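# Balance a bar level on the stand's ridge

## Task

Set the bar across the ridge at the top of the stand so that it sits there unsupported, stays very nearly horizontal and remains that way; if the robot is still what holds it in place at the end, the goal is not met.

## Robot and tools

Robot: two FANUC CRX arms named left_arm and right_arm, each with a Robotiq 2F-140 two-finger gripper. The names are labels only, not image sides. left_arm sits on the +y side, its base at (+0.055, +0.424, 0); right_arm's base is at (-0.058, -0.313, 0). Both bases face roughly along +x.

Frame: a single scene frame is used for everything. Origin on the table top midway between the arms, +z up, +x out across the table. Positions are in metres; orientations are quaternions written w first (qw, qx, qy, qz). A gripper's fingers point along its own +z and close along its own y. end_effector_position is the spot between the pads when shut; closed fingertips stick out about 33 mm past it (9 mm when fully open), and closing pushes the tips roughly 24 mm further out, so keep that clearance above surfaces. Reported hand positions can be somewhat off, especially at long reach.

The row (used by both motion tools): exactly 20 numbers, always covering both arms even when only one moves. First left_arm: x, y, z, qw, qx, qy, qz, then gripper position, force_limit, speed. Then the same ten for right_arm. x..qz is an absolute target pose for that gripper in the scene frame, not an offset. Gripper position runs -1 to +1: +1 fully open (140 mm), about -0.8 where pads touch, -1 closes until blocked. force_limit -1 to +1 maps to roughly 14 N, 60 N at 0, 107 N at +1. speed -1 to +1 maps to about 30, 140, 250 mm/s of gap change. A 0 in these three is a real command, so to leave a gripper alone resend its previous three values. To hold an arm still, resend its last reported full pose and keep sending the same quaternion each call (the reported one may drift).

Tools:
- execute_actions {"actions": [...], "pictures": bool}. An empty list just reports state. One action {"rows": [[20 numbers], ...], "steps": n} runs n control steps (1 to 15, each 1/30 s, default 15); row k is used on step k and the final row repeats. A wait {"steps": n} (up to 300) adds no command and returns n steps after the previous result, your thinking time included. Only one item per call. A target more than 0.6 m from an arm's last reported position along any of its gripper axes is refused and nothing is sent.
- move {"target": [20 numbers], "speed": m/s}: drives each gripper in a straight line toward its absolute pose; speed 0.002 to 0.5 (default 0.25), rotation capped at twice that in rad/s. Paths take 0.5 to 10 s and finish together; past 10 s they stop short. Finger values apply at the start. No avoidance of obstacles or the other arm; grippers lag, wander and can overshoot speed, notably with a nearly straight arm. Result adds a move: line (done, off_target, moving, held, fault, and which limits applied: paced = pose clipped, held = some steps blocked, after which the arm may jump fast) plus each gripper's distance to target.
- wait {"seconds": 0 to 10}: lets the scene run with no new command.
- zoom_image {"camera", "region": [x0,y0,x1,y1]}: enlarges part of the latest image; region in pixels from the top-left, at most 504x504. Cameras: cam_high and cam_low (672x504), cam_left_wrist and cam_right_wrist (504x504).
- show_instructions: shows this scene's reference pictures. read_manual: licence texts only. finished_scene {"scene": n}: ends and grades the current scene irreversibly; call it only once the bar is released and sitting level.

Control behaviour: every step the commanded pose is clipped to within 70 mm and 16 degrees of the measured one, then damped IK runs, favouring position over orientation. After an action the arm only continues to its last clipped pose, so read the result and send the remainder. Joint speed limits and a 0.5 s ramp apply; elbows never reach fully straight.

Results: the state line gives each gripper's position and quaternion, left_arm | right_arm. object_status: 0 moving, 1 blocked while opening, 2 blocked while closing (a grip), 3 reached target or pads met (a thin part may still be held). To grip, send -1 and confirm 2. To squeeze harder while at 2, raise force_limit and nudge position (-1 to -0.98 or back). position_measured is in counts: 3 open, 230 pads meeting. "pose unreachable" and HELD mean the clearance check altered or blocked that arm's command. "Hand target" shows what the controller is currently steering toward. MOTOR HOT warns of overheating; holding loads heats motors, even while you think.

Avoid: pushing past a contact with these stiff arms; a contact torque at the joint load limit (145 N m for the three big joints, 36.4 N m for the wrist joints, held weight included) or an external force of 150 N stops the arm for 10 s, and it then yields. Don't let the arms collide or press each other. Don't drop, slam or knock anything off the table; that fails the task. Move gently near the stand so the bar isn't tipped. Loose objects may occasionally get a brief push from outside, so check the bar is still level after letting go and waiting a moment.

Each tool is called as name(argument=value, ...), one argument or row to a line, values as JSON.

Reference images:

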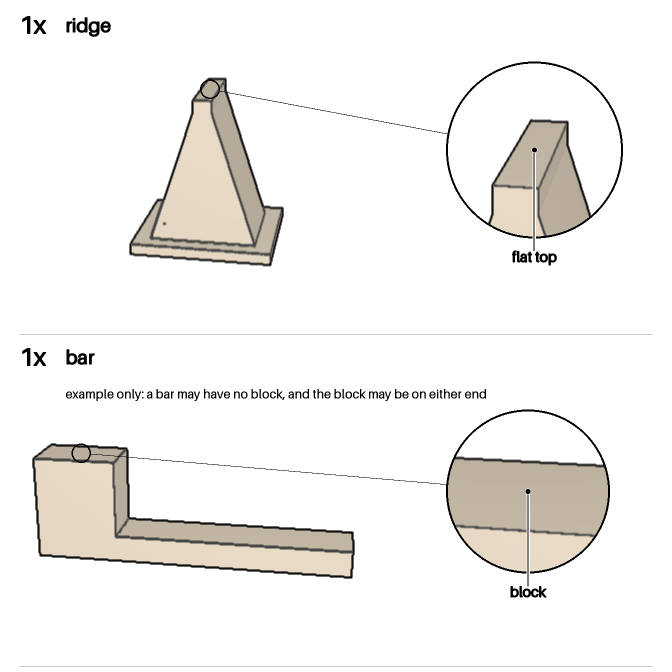

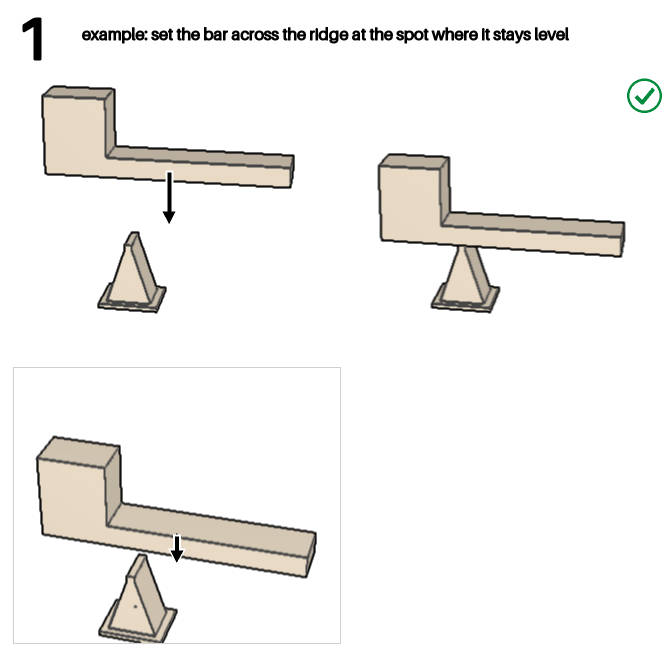

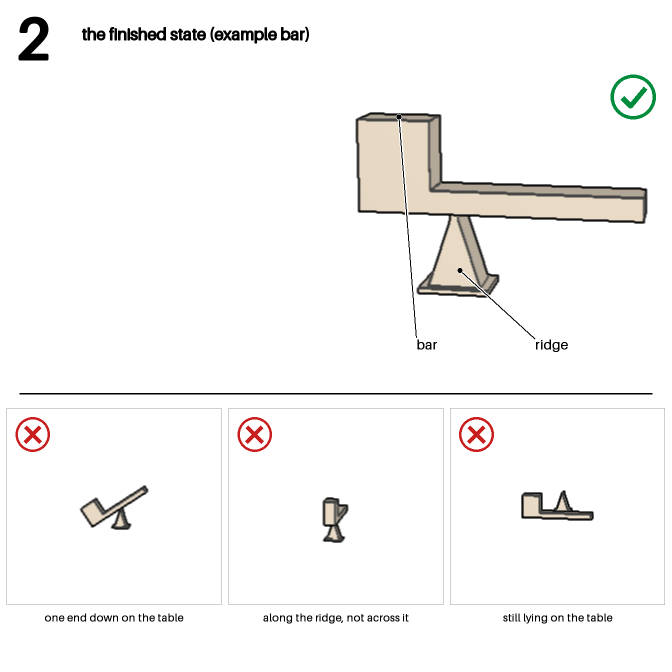

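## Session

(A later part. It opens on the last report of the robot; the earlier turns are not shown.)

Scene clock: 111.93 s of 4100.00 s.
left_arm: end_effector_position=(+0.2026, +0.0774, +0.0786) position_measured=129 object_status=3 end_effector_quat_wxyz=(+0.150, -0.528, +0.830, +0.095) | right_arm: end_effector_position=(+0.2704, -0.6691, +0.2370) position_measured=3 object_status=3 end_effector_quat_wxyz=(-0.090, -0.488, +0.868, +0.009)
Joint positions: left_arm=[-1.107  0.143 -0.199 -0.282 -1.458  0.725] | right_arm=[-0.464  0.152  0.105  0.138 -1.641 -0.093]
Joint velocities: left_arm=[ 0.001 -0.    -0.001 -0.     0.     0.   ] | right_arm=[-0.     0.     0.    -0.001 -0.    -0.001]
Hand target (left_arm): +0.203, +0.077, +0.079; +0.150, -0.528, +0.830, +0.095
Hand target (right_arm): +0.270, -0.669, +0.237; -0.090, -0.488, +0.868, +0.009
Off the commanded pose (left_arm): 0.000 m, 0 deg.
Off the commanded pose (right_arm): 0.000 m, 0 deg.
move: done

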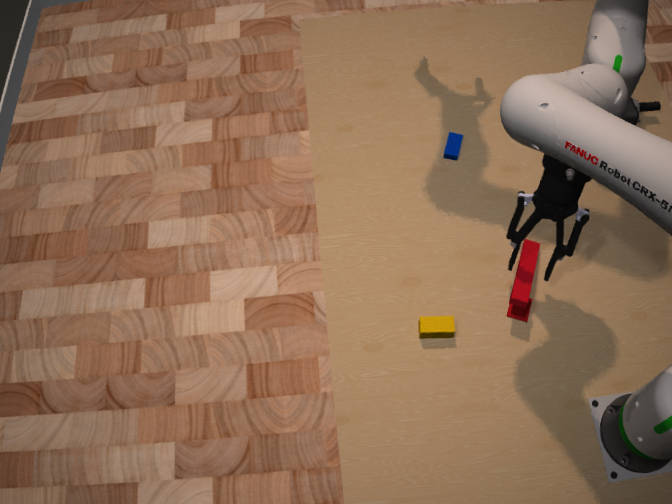

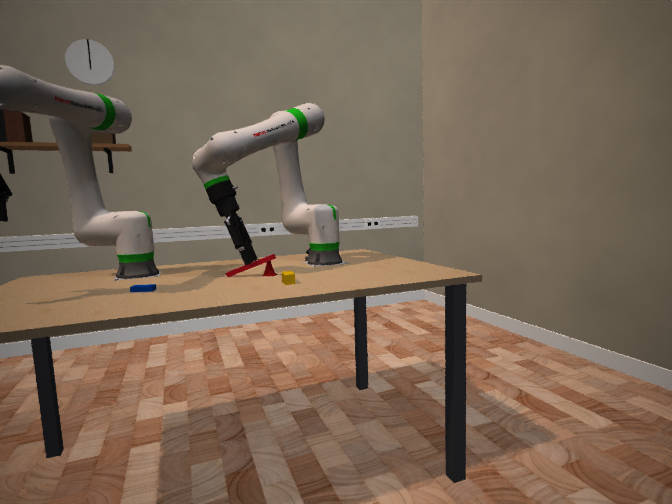

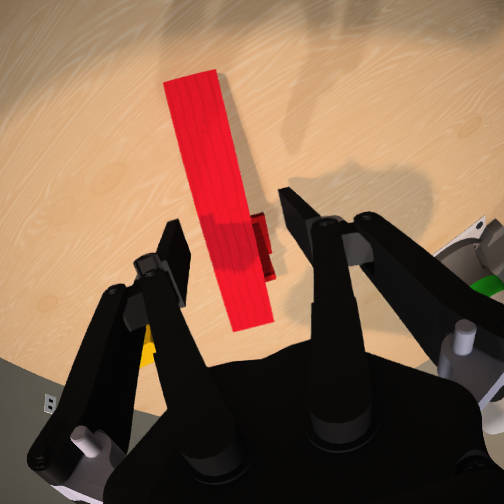

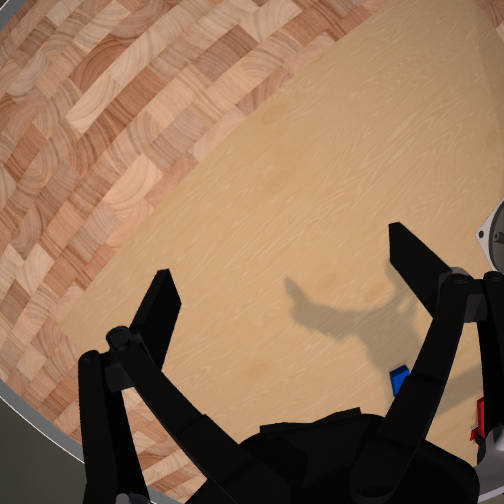

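move(
  target=[0.2075,0.0785,0.0706,-0.15,0.528,-0.83,-0.095,0,0,0,0.2704,-0.6691,0.237,-0.09,-0.488,0.868,0.009,1,0,0],
  speed=0.04,
)

move(
  target=[0.2075,0.0785,0.0706,-0.15,0.528,-0.83,-0.095,-1,0,-0.5,0.2704,-0.6691,0.237,-0.09,-0.488,0.868,0.009,1,0,0],
)

move(
  target=[0.212,0.095,0.105,0,0.537,-0.843,0,-1,0,-0.5,0.2704,-0.6691,0.237,-0.09,-0.488,0.868,0.009,1,0,0],
  speed=0.08,
)

move(
  target=[0.2326,0.142,0.1,0,0.537,-0.843,0,-1,0,-0.5,0.2704,-0.6691,0.237,-0.09,-0.488,0.868,0.009,1,0,0],
  speed=0.08,
)

zoom_image(
  camera="cam_low",
  region=[225,225,305,290],
)

Scene clock: 125.57 s of 4100.00 s.
left_arm: end_effector_position=(+0.2075, +0.0785, +0.0706) position_measured=129 object_status=3 end_effector_quat_wxyz=(+0.150, -0.528, +0.830, +0.095) | right_arm: end_effector_position=(+0.2704, -0.6691, +0.2370) position_measured=3 object_status=3 end_effector_quat_wxyz=(-0.090, -0.488, +0.868, +0.009)
Joint positions: left_arm=[-1.097  0.152 -0.208 -0.285 -1.438  0.721] | right_arm=[-0.464  0.152  0.105  0.138 -1.641 -0.093]
Joint velocities: left_arm=[ 0.001  0.    -0.001 -0.     0.002  0.   ] | right_arm=[ 0.    -0.001 -0.    -0.    -0.     0.001]
Hand target (left_arm): +0.208, +0.078, +0.071; +0.150, -0.528, +0.830, +0.095
Hand target (right_arm): +0.270, -0.669, +0.237; -0.090, -0.488, +0.868, +0.009
Off the commanded pose (left_arm): 0.000 m, 0 deg.
Off the commanded pose (right_arm): 0.000 m, 0 deg.
After step 90, 9.93 s passed at rest.
move: done

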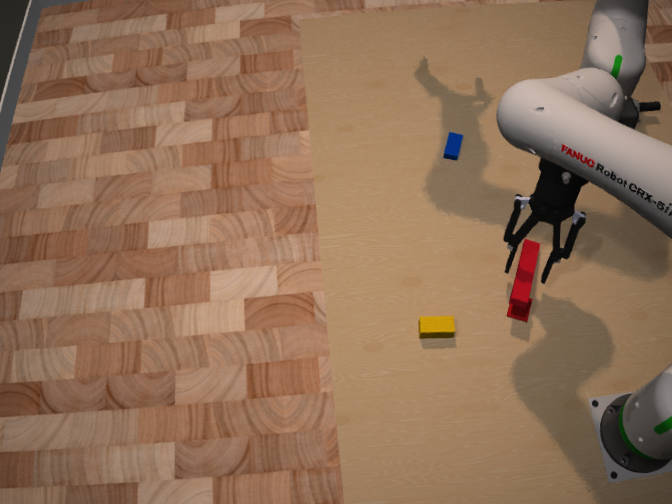

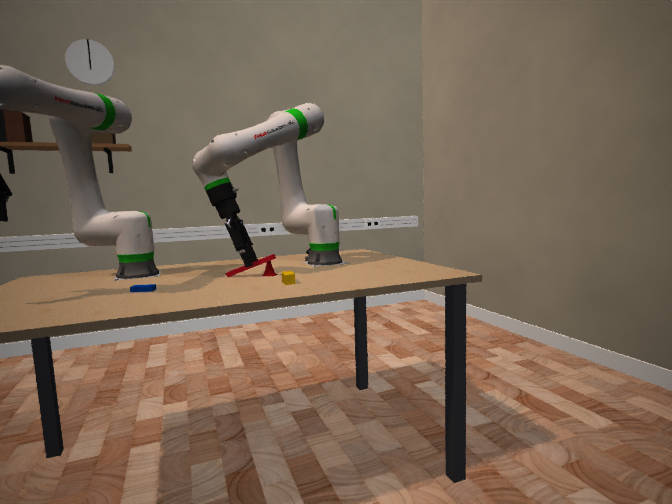

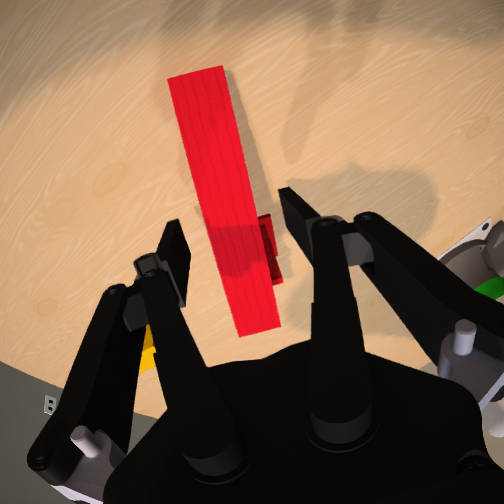

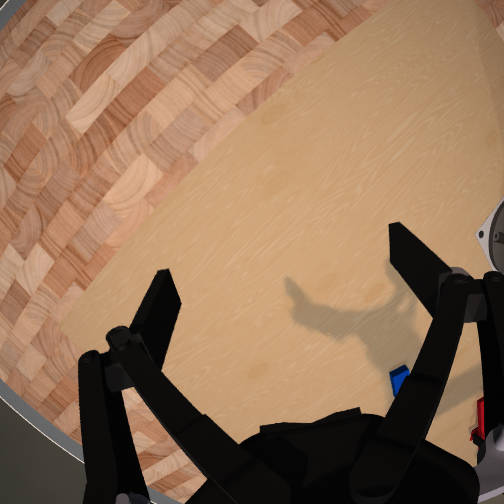

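Scene clock: 126.27 s of 4100.00 s.
left_arm: end_effector_position=(+0.2075, +0.0785, +0.0706) position_measured=185 object_status=2 end_effector_quat_wxyz=(+0.150, -0.528, +0.830, +0.095) | right_arm: end_effector_position=(+0.2704, -0.6691, +0.2370) position_measured=3 object_status=3 end_effector_quat_wxyz=(-0.090, -0.488, +0.868, +0.009)
Joint positions: left_arm=[-1.097  0.152 -0.208 -0.285 -1.438  0.721] | right_arm=[-0.464  0.152  0.105  0.138 -1.641 -0.093]
Joint velocities: left_arm=[-0.     0.    -0.     0.     0.    -0.001] | right_arm=[ 0.    -0.    -0.     0.    -0.     0.001]
Hand target (left_arm): +0.208, +0.078, +0.071; +0.150, -0.528, +0.830, +0.095
Hand target (right_arm): +0.270, -0.669, +0.237; -0.090, -0.488, +0.868, +0.009
Off the commanded pose (left_arm): 0.000 m, 0 deg.
Off the commanded pose (right_arm): 0.000 m, 0 deg.
move: done

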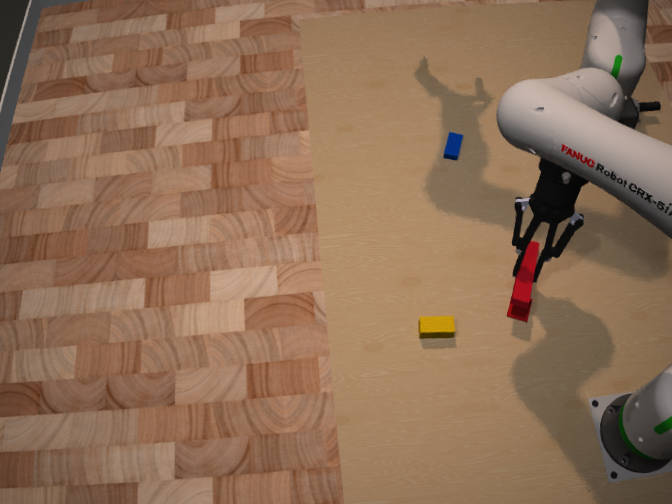

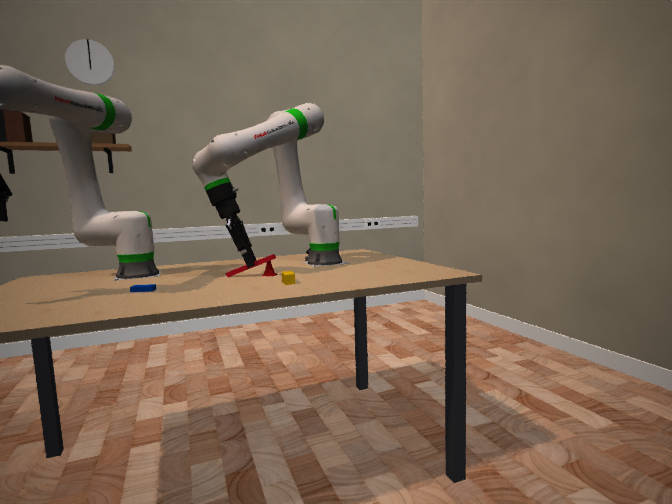

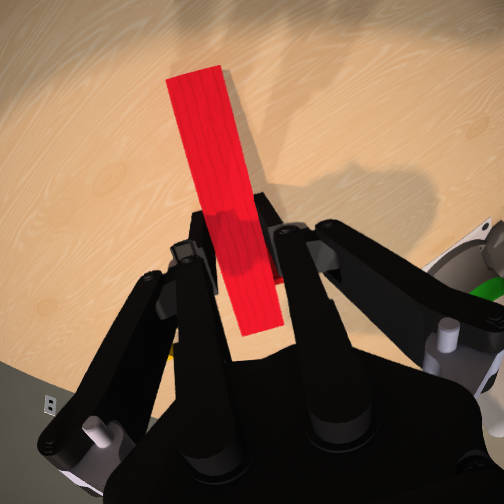

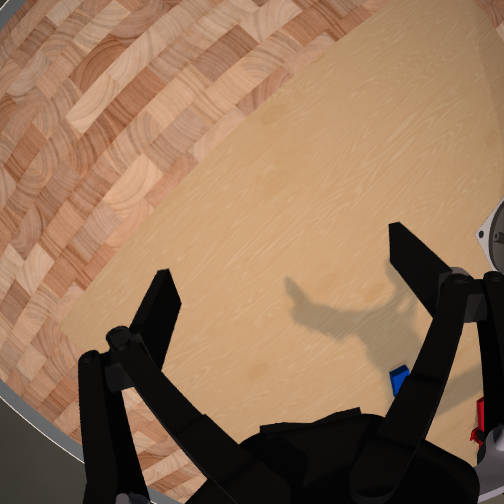

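Scene clock: 128.77 s of 4100.00 s.
left_arm: end_effector_position=(+0.2117, +0.0952, +0.1046) position_measured=185 object_status=2 end_effector_quat_wxyz=(+0.000, -0.537, +0.844, +0.000) | right_arm: end_effector_position=(+0.2704, -0.6691, +0.2370) position_measured=3 object_status=3 end_effector_quat_wxyz=(-0.090, -0.488, +0.868, +0.009)
Joint positions: left_arm=[-0.77  -0.173 -0.475 -0.001 -1.27   0.325] | right_arm=[-0.464  0.152  0.105  0.138 -1.641 -0.093]
Joint velocities: left_arm=[ 0.005 -0.004 -0.003  0.004  0.001 -0.008] | right_arm=[-0.     0.001 -0.     0.001  0.001 -0.   ]
Hand target (left_arm): +0.212, +0.095, +0.105; +0.000, -0.537, +0.844, +0.000
Hand target (right_arm): +0.270, -0.669, +0.237; -0.090, -0.488, +0.868, +0.009
Off the commanded pose (left_arm): 0.001 m, 0 deg.
Off the commanded pose (right_arm): 0.000 m, 0 deg.
move: done

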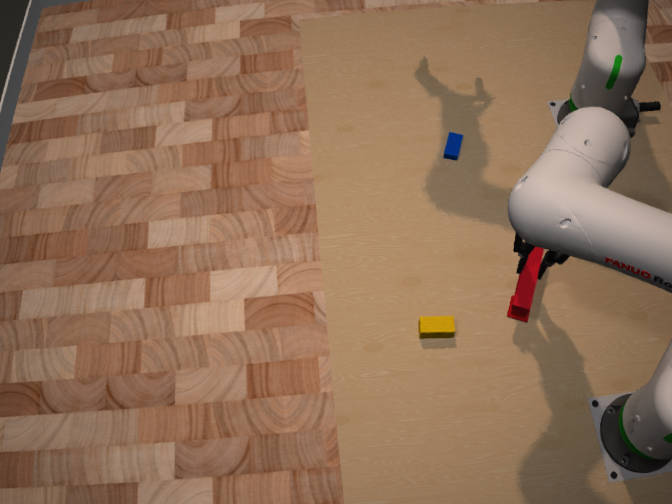

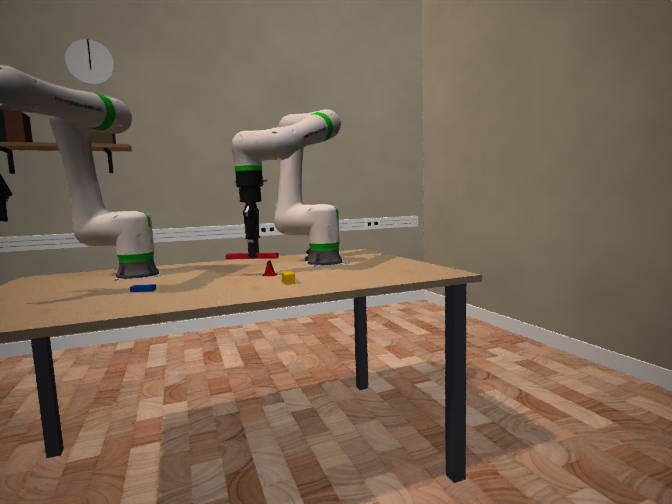

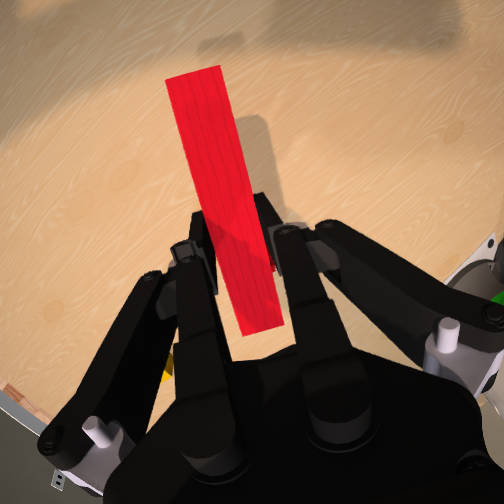

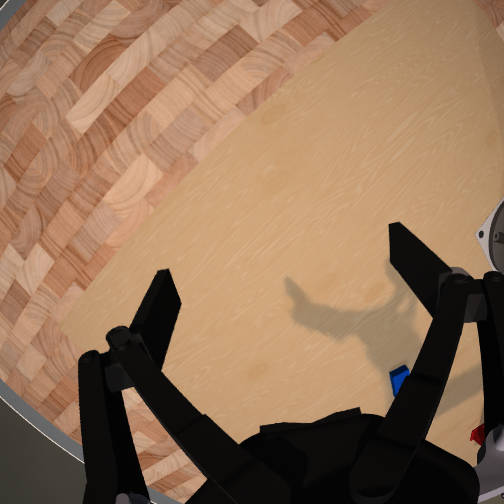

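Scene clock: 129.77 s of 4100.00 s.
left_arm: end_effector_position=(+0.2326, +0.1420, +0.0999) position_measured=185 object_status=2 end_effector_quat_wxyz=(+0.000, -0.537, +0.843, +0.000) | right_arm: end_effector_position=(+0.2704, -0.6691, +0.2370) position_measured=3 object_status=3 end_effector_quat_wxyz=(-0.090, -0.488, +0.868, +0.009)
Joint positions: left_arm=[-0.616 -0.259 -0.554 -0.    -1.277  0.172] | right_arm=[-0.464  0.152  0.105  0.138 -1.641 -0.093]
Joint velocities: left_arm=[ 0.003 -0.003 -0.001  0.003 -0.    -0.001] | right_arm=[-0.002  0.001  0.    -0.001  0.001 -0.001]
Hand target (left_arm): +0.233, +0.142, +0.100; +0.000, -0.537, +0.843, +0.000
Hand target (right_arm): +0.270, -0.669, +0.237; -0.090, -0.488, +0.868, +0.009
Off the commanded pose (left_arm): 0.000 m, 0 deg.
Off the commanded pose (right_arm): 0.000 m, 0 deg.
move: done

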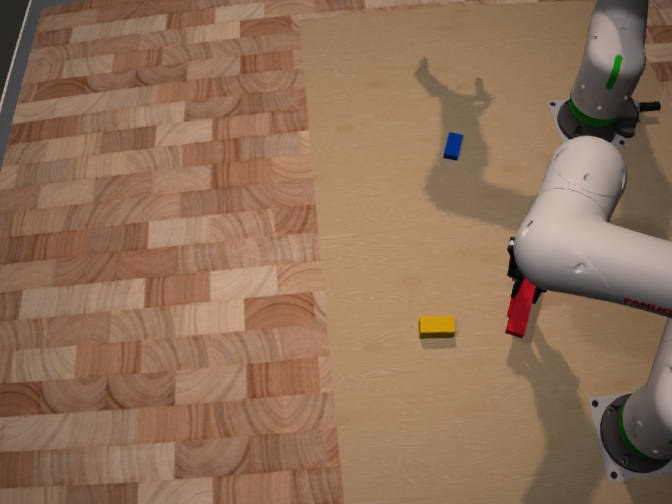

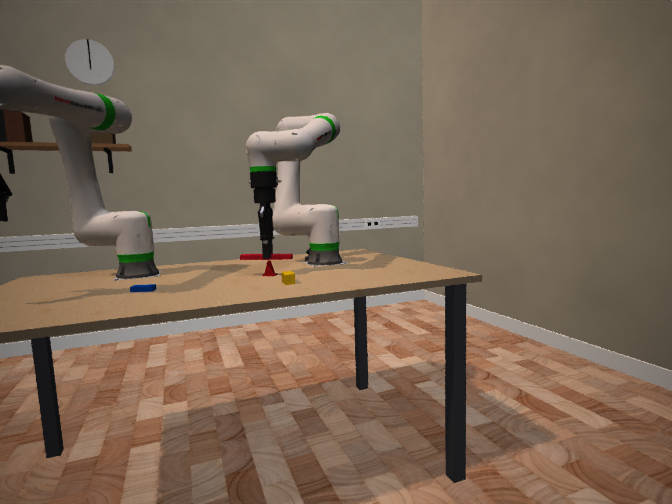

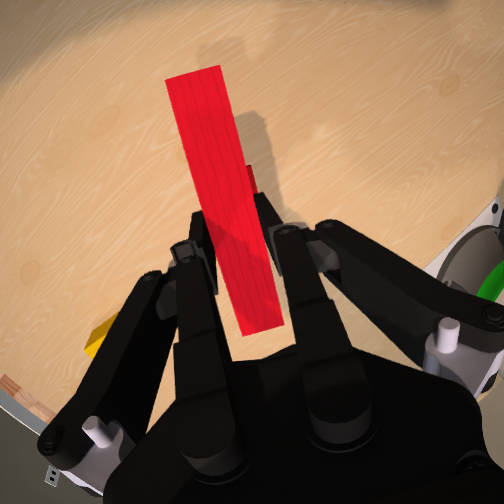

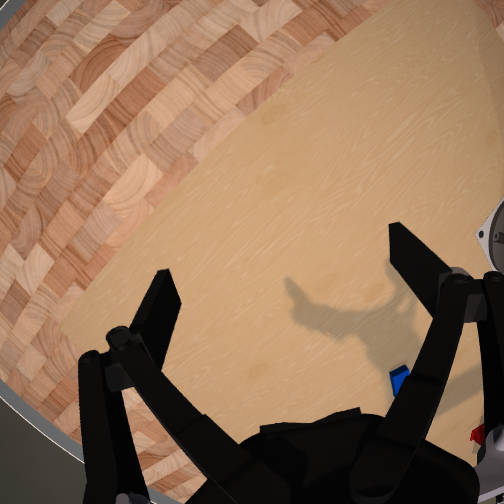

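Region (225, 225, 305, 290) of cam_low's 672x504 image, scaled by 6.300, with more detail than that image has; it fills the top 410 rows of this view, and the rest is white.

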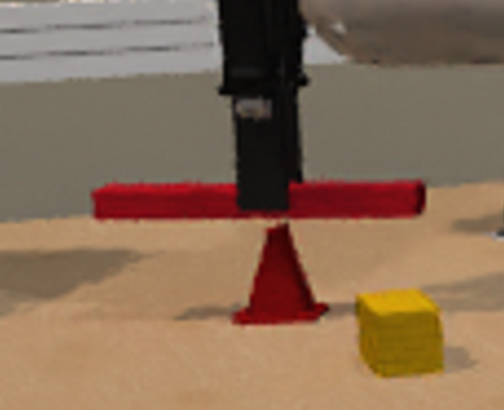

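move(
  target=[0.2326,0.142,0.092,-0.006,0.537,-0.843,-0.004,-1,0,-0.5,0.2704,-0.6691,0.237,-0.09,-0.488,0.868,0.009,1,0,0],
  speed=0.01,
)

execute_actions(
  actions=[
    {"rows":[[0.2326,0.142,0.092,-0.006,0.537,-0.843,-0.004,-0.4,0,-1,0.2704,-0.6691,0.237,-0.09,-0.488,0.868,0.009,1,0,0]],"steps":5},
  ],
  pictures=false,
)

execute_actions(
  actions=[
    {"rows":[[0.2326,0.142,0.092,-0.006,0.537,-0.843,-0.004,-1,0,0,0.2704,-0.6691,0.237,-0.09,-0.488,0.868,0.009,1,0,0]],"steps":10},
  ],
)

zoom_image(
  camera="cam_low",
  region=[225,225,305,290],
)

Scene clock: 134.63 s of 4100.00 s.
left_arm: end_effector_position=(+0.2326, +0.1420, +0.0920) position_measured=185 object_status=2 end_effector_quat_wxyz=(+0.006, -0.537, +0.843, +0.004) | right_arm: end_effector_position=(+0.2704, -0.6691, +0.2370) position_measured=3 object_status=3 end_effector_quat_wxyz=(-0.090, -0.488, +0.868, +0.009)
Joint positions: left_arm=[-0.632 -0.244 -0.557 -0.015 -1.261  0.192] | right_arm=[-0.464  0.152  0.105  0.138 -1.641 -0.093]
Joint velocities: left_arm=[-0.001  0.002 -0.    -0.001  0.001  0.004] | right_arm=[ 0.001 -0.     0.    -0.     0.001  0.001]
Hand target (left_arm): +0.233, +0.142, +0.092; +0.006, -0.537, +0.843, +0.004
Hand target (right_arm): +0.270, -0.669, +0.237; -0.090, -0.488, +0.868, +0.009
Off the commanded pose (left_arm): 0.000 m, 0 deg.
Off the commanded pose (right_arm): 0.000 m, 0 deg.
After step 90, 0.87 s passed at rest.
move: done

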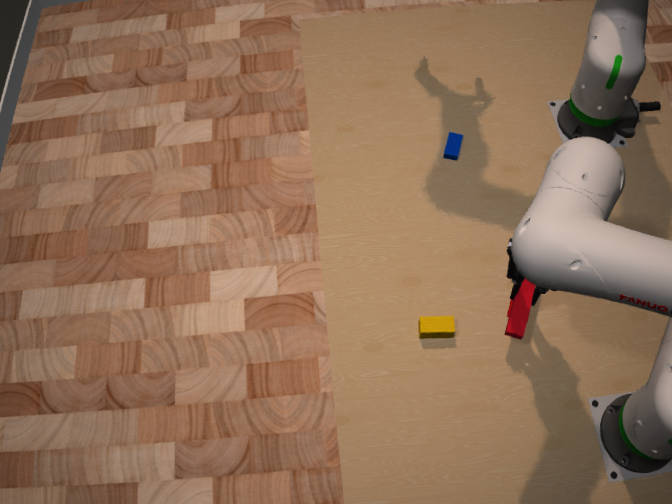

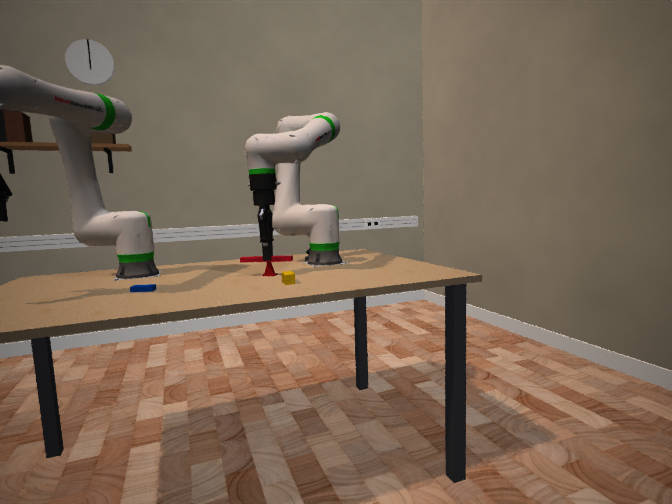

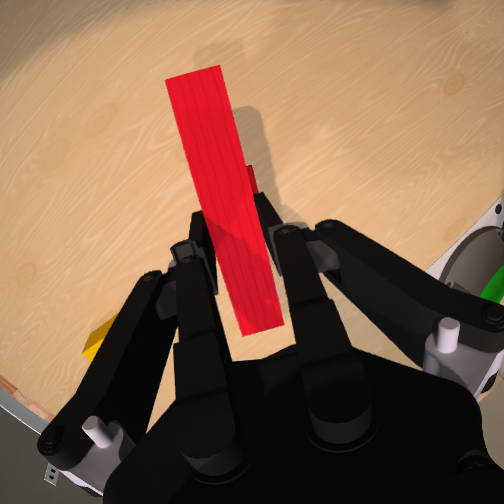

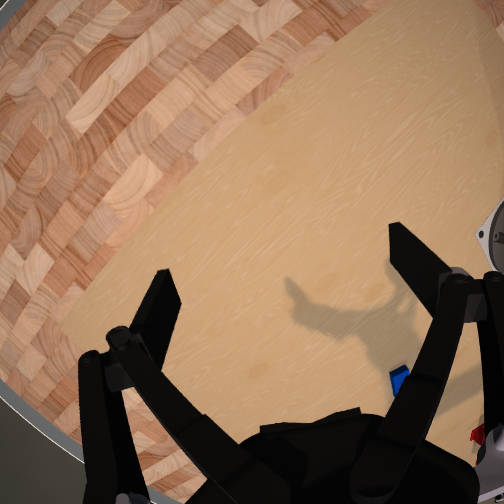

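Scene clock: 134.80 s of 4100.00 s.
left_arm: end_effector_position=(+0.2326, +0.1420, +0.0920) position_measured=180 object_status=0 end_effector_quat_wxyz=(+0.006, -0.537, +0.843, +0.004) | right_arm: end_effector_position=(+0.2704, -0.6691, +0.2370) position_measured=3 object_status=3 end_effector_quat_wxyz=(-0.090, -0.488, +0.868, +0.009)
Joint positions: left_arm=[-0.632 -0.244 -0.558 -0.015 -1.261  0.192] | right_arm=[-0.464  0.152  0.105  0.138 -1.641 -0.093]
Joint velocities: left_arm=[-0.    -0.    -0.    -0.     0.    -0.001] | right_arm=[-0.     0.    -0.     0.     0.    -0.002]
Hand target (left_arm): +0.233, +0.142, +0.092; +0.006, -0.537, +0.843, +0.004
Hand target (right_arm): +0.270, -0.669, +0.237; -0.090, -0.488, +0.868, +0.009
Off the commanded pose (left_arm): 0.000 m, 0 deg.
Off the commanded pose (right_arm): 0.000 m, 0 deg.
Steps of this call (steps 1 to 5: all 5 steps of this action). Readings (end_effector_position | what the end effector reports):
1: left_arm (+0.2326, +0.1420, +0.0920) | right_arm (+0.2704, -0.6691, +0.2370) | left_arm position_measured=185 object_status=0 | right_arm position_measured=3 object_status=3
2: left_arm (+0.2326, +0.1420, +0.0920) | right_arm (+0.2704, -0.6691, +0.2370) | left_arm position_measured=185 object_status=0 | right_arm position_measured=3 object_status=3
4: left_arm (+0.2326, +0.1420, +0.0920) | right_arm (+0.2704, -0.6691, +0.2370) | left_arm position_measured=181 object_status=0 | right_arm position_measured=3 object_status=3
5: the state above

Scene clock: 135.13 s of 4100.00 s.
left_arm: end_effector_position=(+0.2326, +0.1420, +0.0920) position_measured=185 object_status=2 end_effector_quat_wxyz=(+0.006, -0.537, +0.843, +0.004) | right_arm: end_effector_position=(+0.2704, -0.6691, +0.2370) position_measured=3 object_status=3 end_effector_quat_wxyz=(-0.090, -0.488, +0.868, +0.009)
Joint positions: left_arm=[-0.632 -0.244 -0.558 -0.015 -1.261  0.192] | right_arm=[-0.464  0.152  0.105  0.138 -1.641 -0.093]
Joint velocities: left_arm=[-0.     0.     0.     0.001  0.    -0.   ] | right_arm=[-0.     0.     0.     0.    -0.     0.001]
Hand target (left_arm): +0.233, +0.142, +0.092; +0.006, -0.537, +0.843, +0.004
Hand target (right_arm): +0.270, -0.669, +0.237; -0.090, -0.488, +0.868, +0.009
Off the commanded pose (left_arm): 0.000 m, 0 deg.
Off the commanded pose (right_arm): 0.000 m, 0 deg.
Steps of this call (steps 1 to 10: all 10 steps of this action). Readings (end_effector_position | what the end effector reports):
1: left_arm (+0.2326, +0.1420, +0.0920) | right_arm (+0.2704, -0.6691, +0.2370) | left_arm position_measured=179 object_status=0 | right_arm position_measured=3 object_status=3
2: left_arm (+0.2326, +0.1420, +0.0920) | right_arm (+0.2704, -0.6691, +0.2370) | left_arm position_measured=183 object_status=0 | right_arm position_measured=3 object_status=3
4: left_arm (+0.2326, +0.1420, +0.0920) | right_arm (+0.2704, -0.6691, +0.2370) | left_arm position_measured=185 object_status=0 | right_arm position_measured=3 object_status=3
8: left_arm (+0.2326, +0.1420, +0.0920) | right_arm (+0.2704, -0.6691, +0.2370) | left_arm position_measured=185 object_status=0 | right_arm position_measured=3 object_status=3
10: the state above

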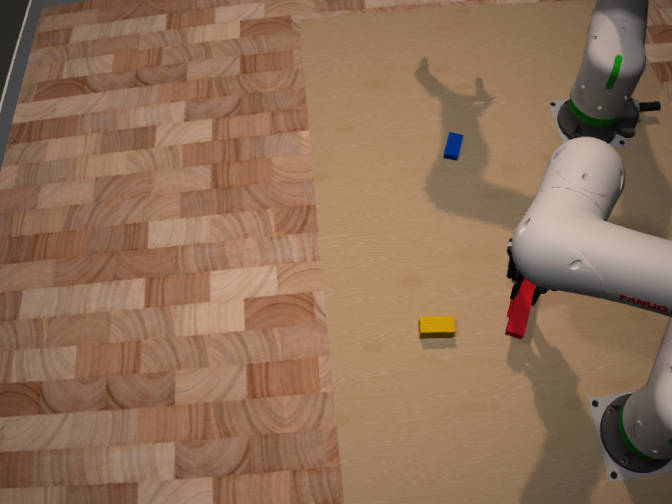

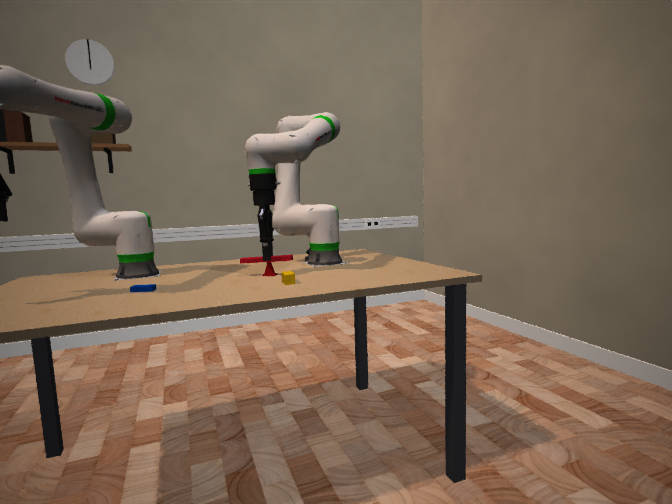

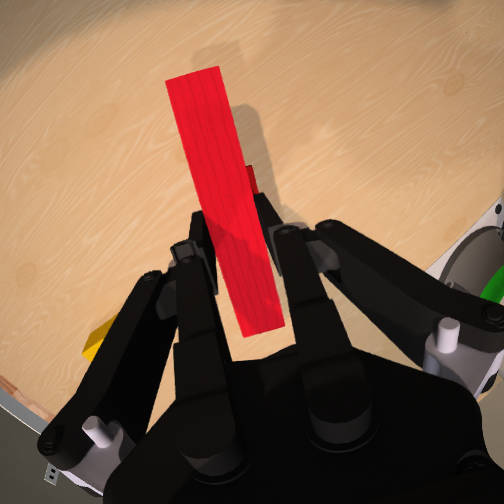

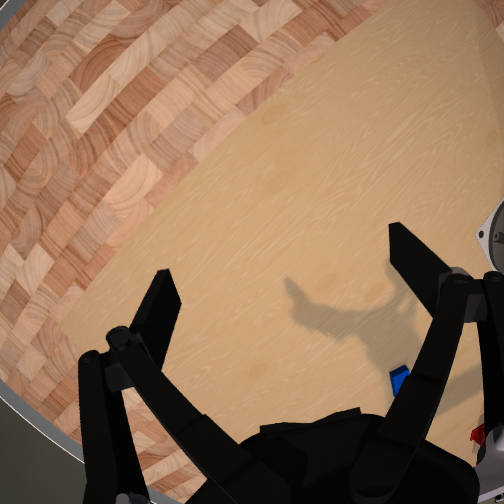

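Region (225, 225, 305, 290) of cam_low's 672x504 image, scaled by 6.300, with more detail than that image has; it fills the top 410 rows of this view, and the rest is white.

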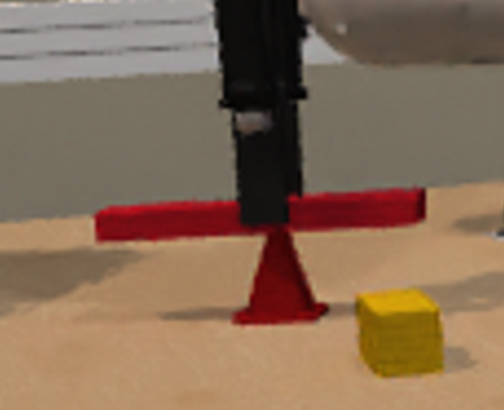

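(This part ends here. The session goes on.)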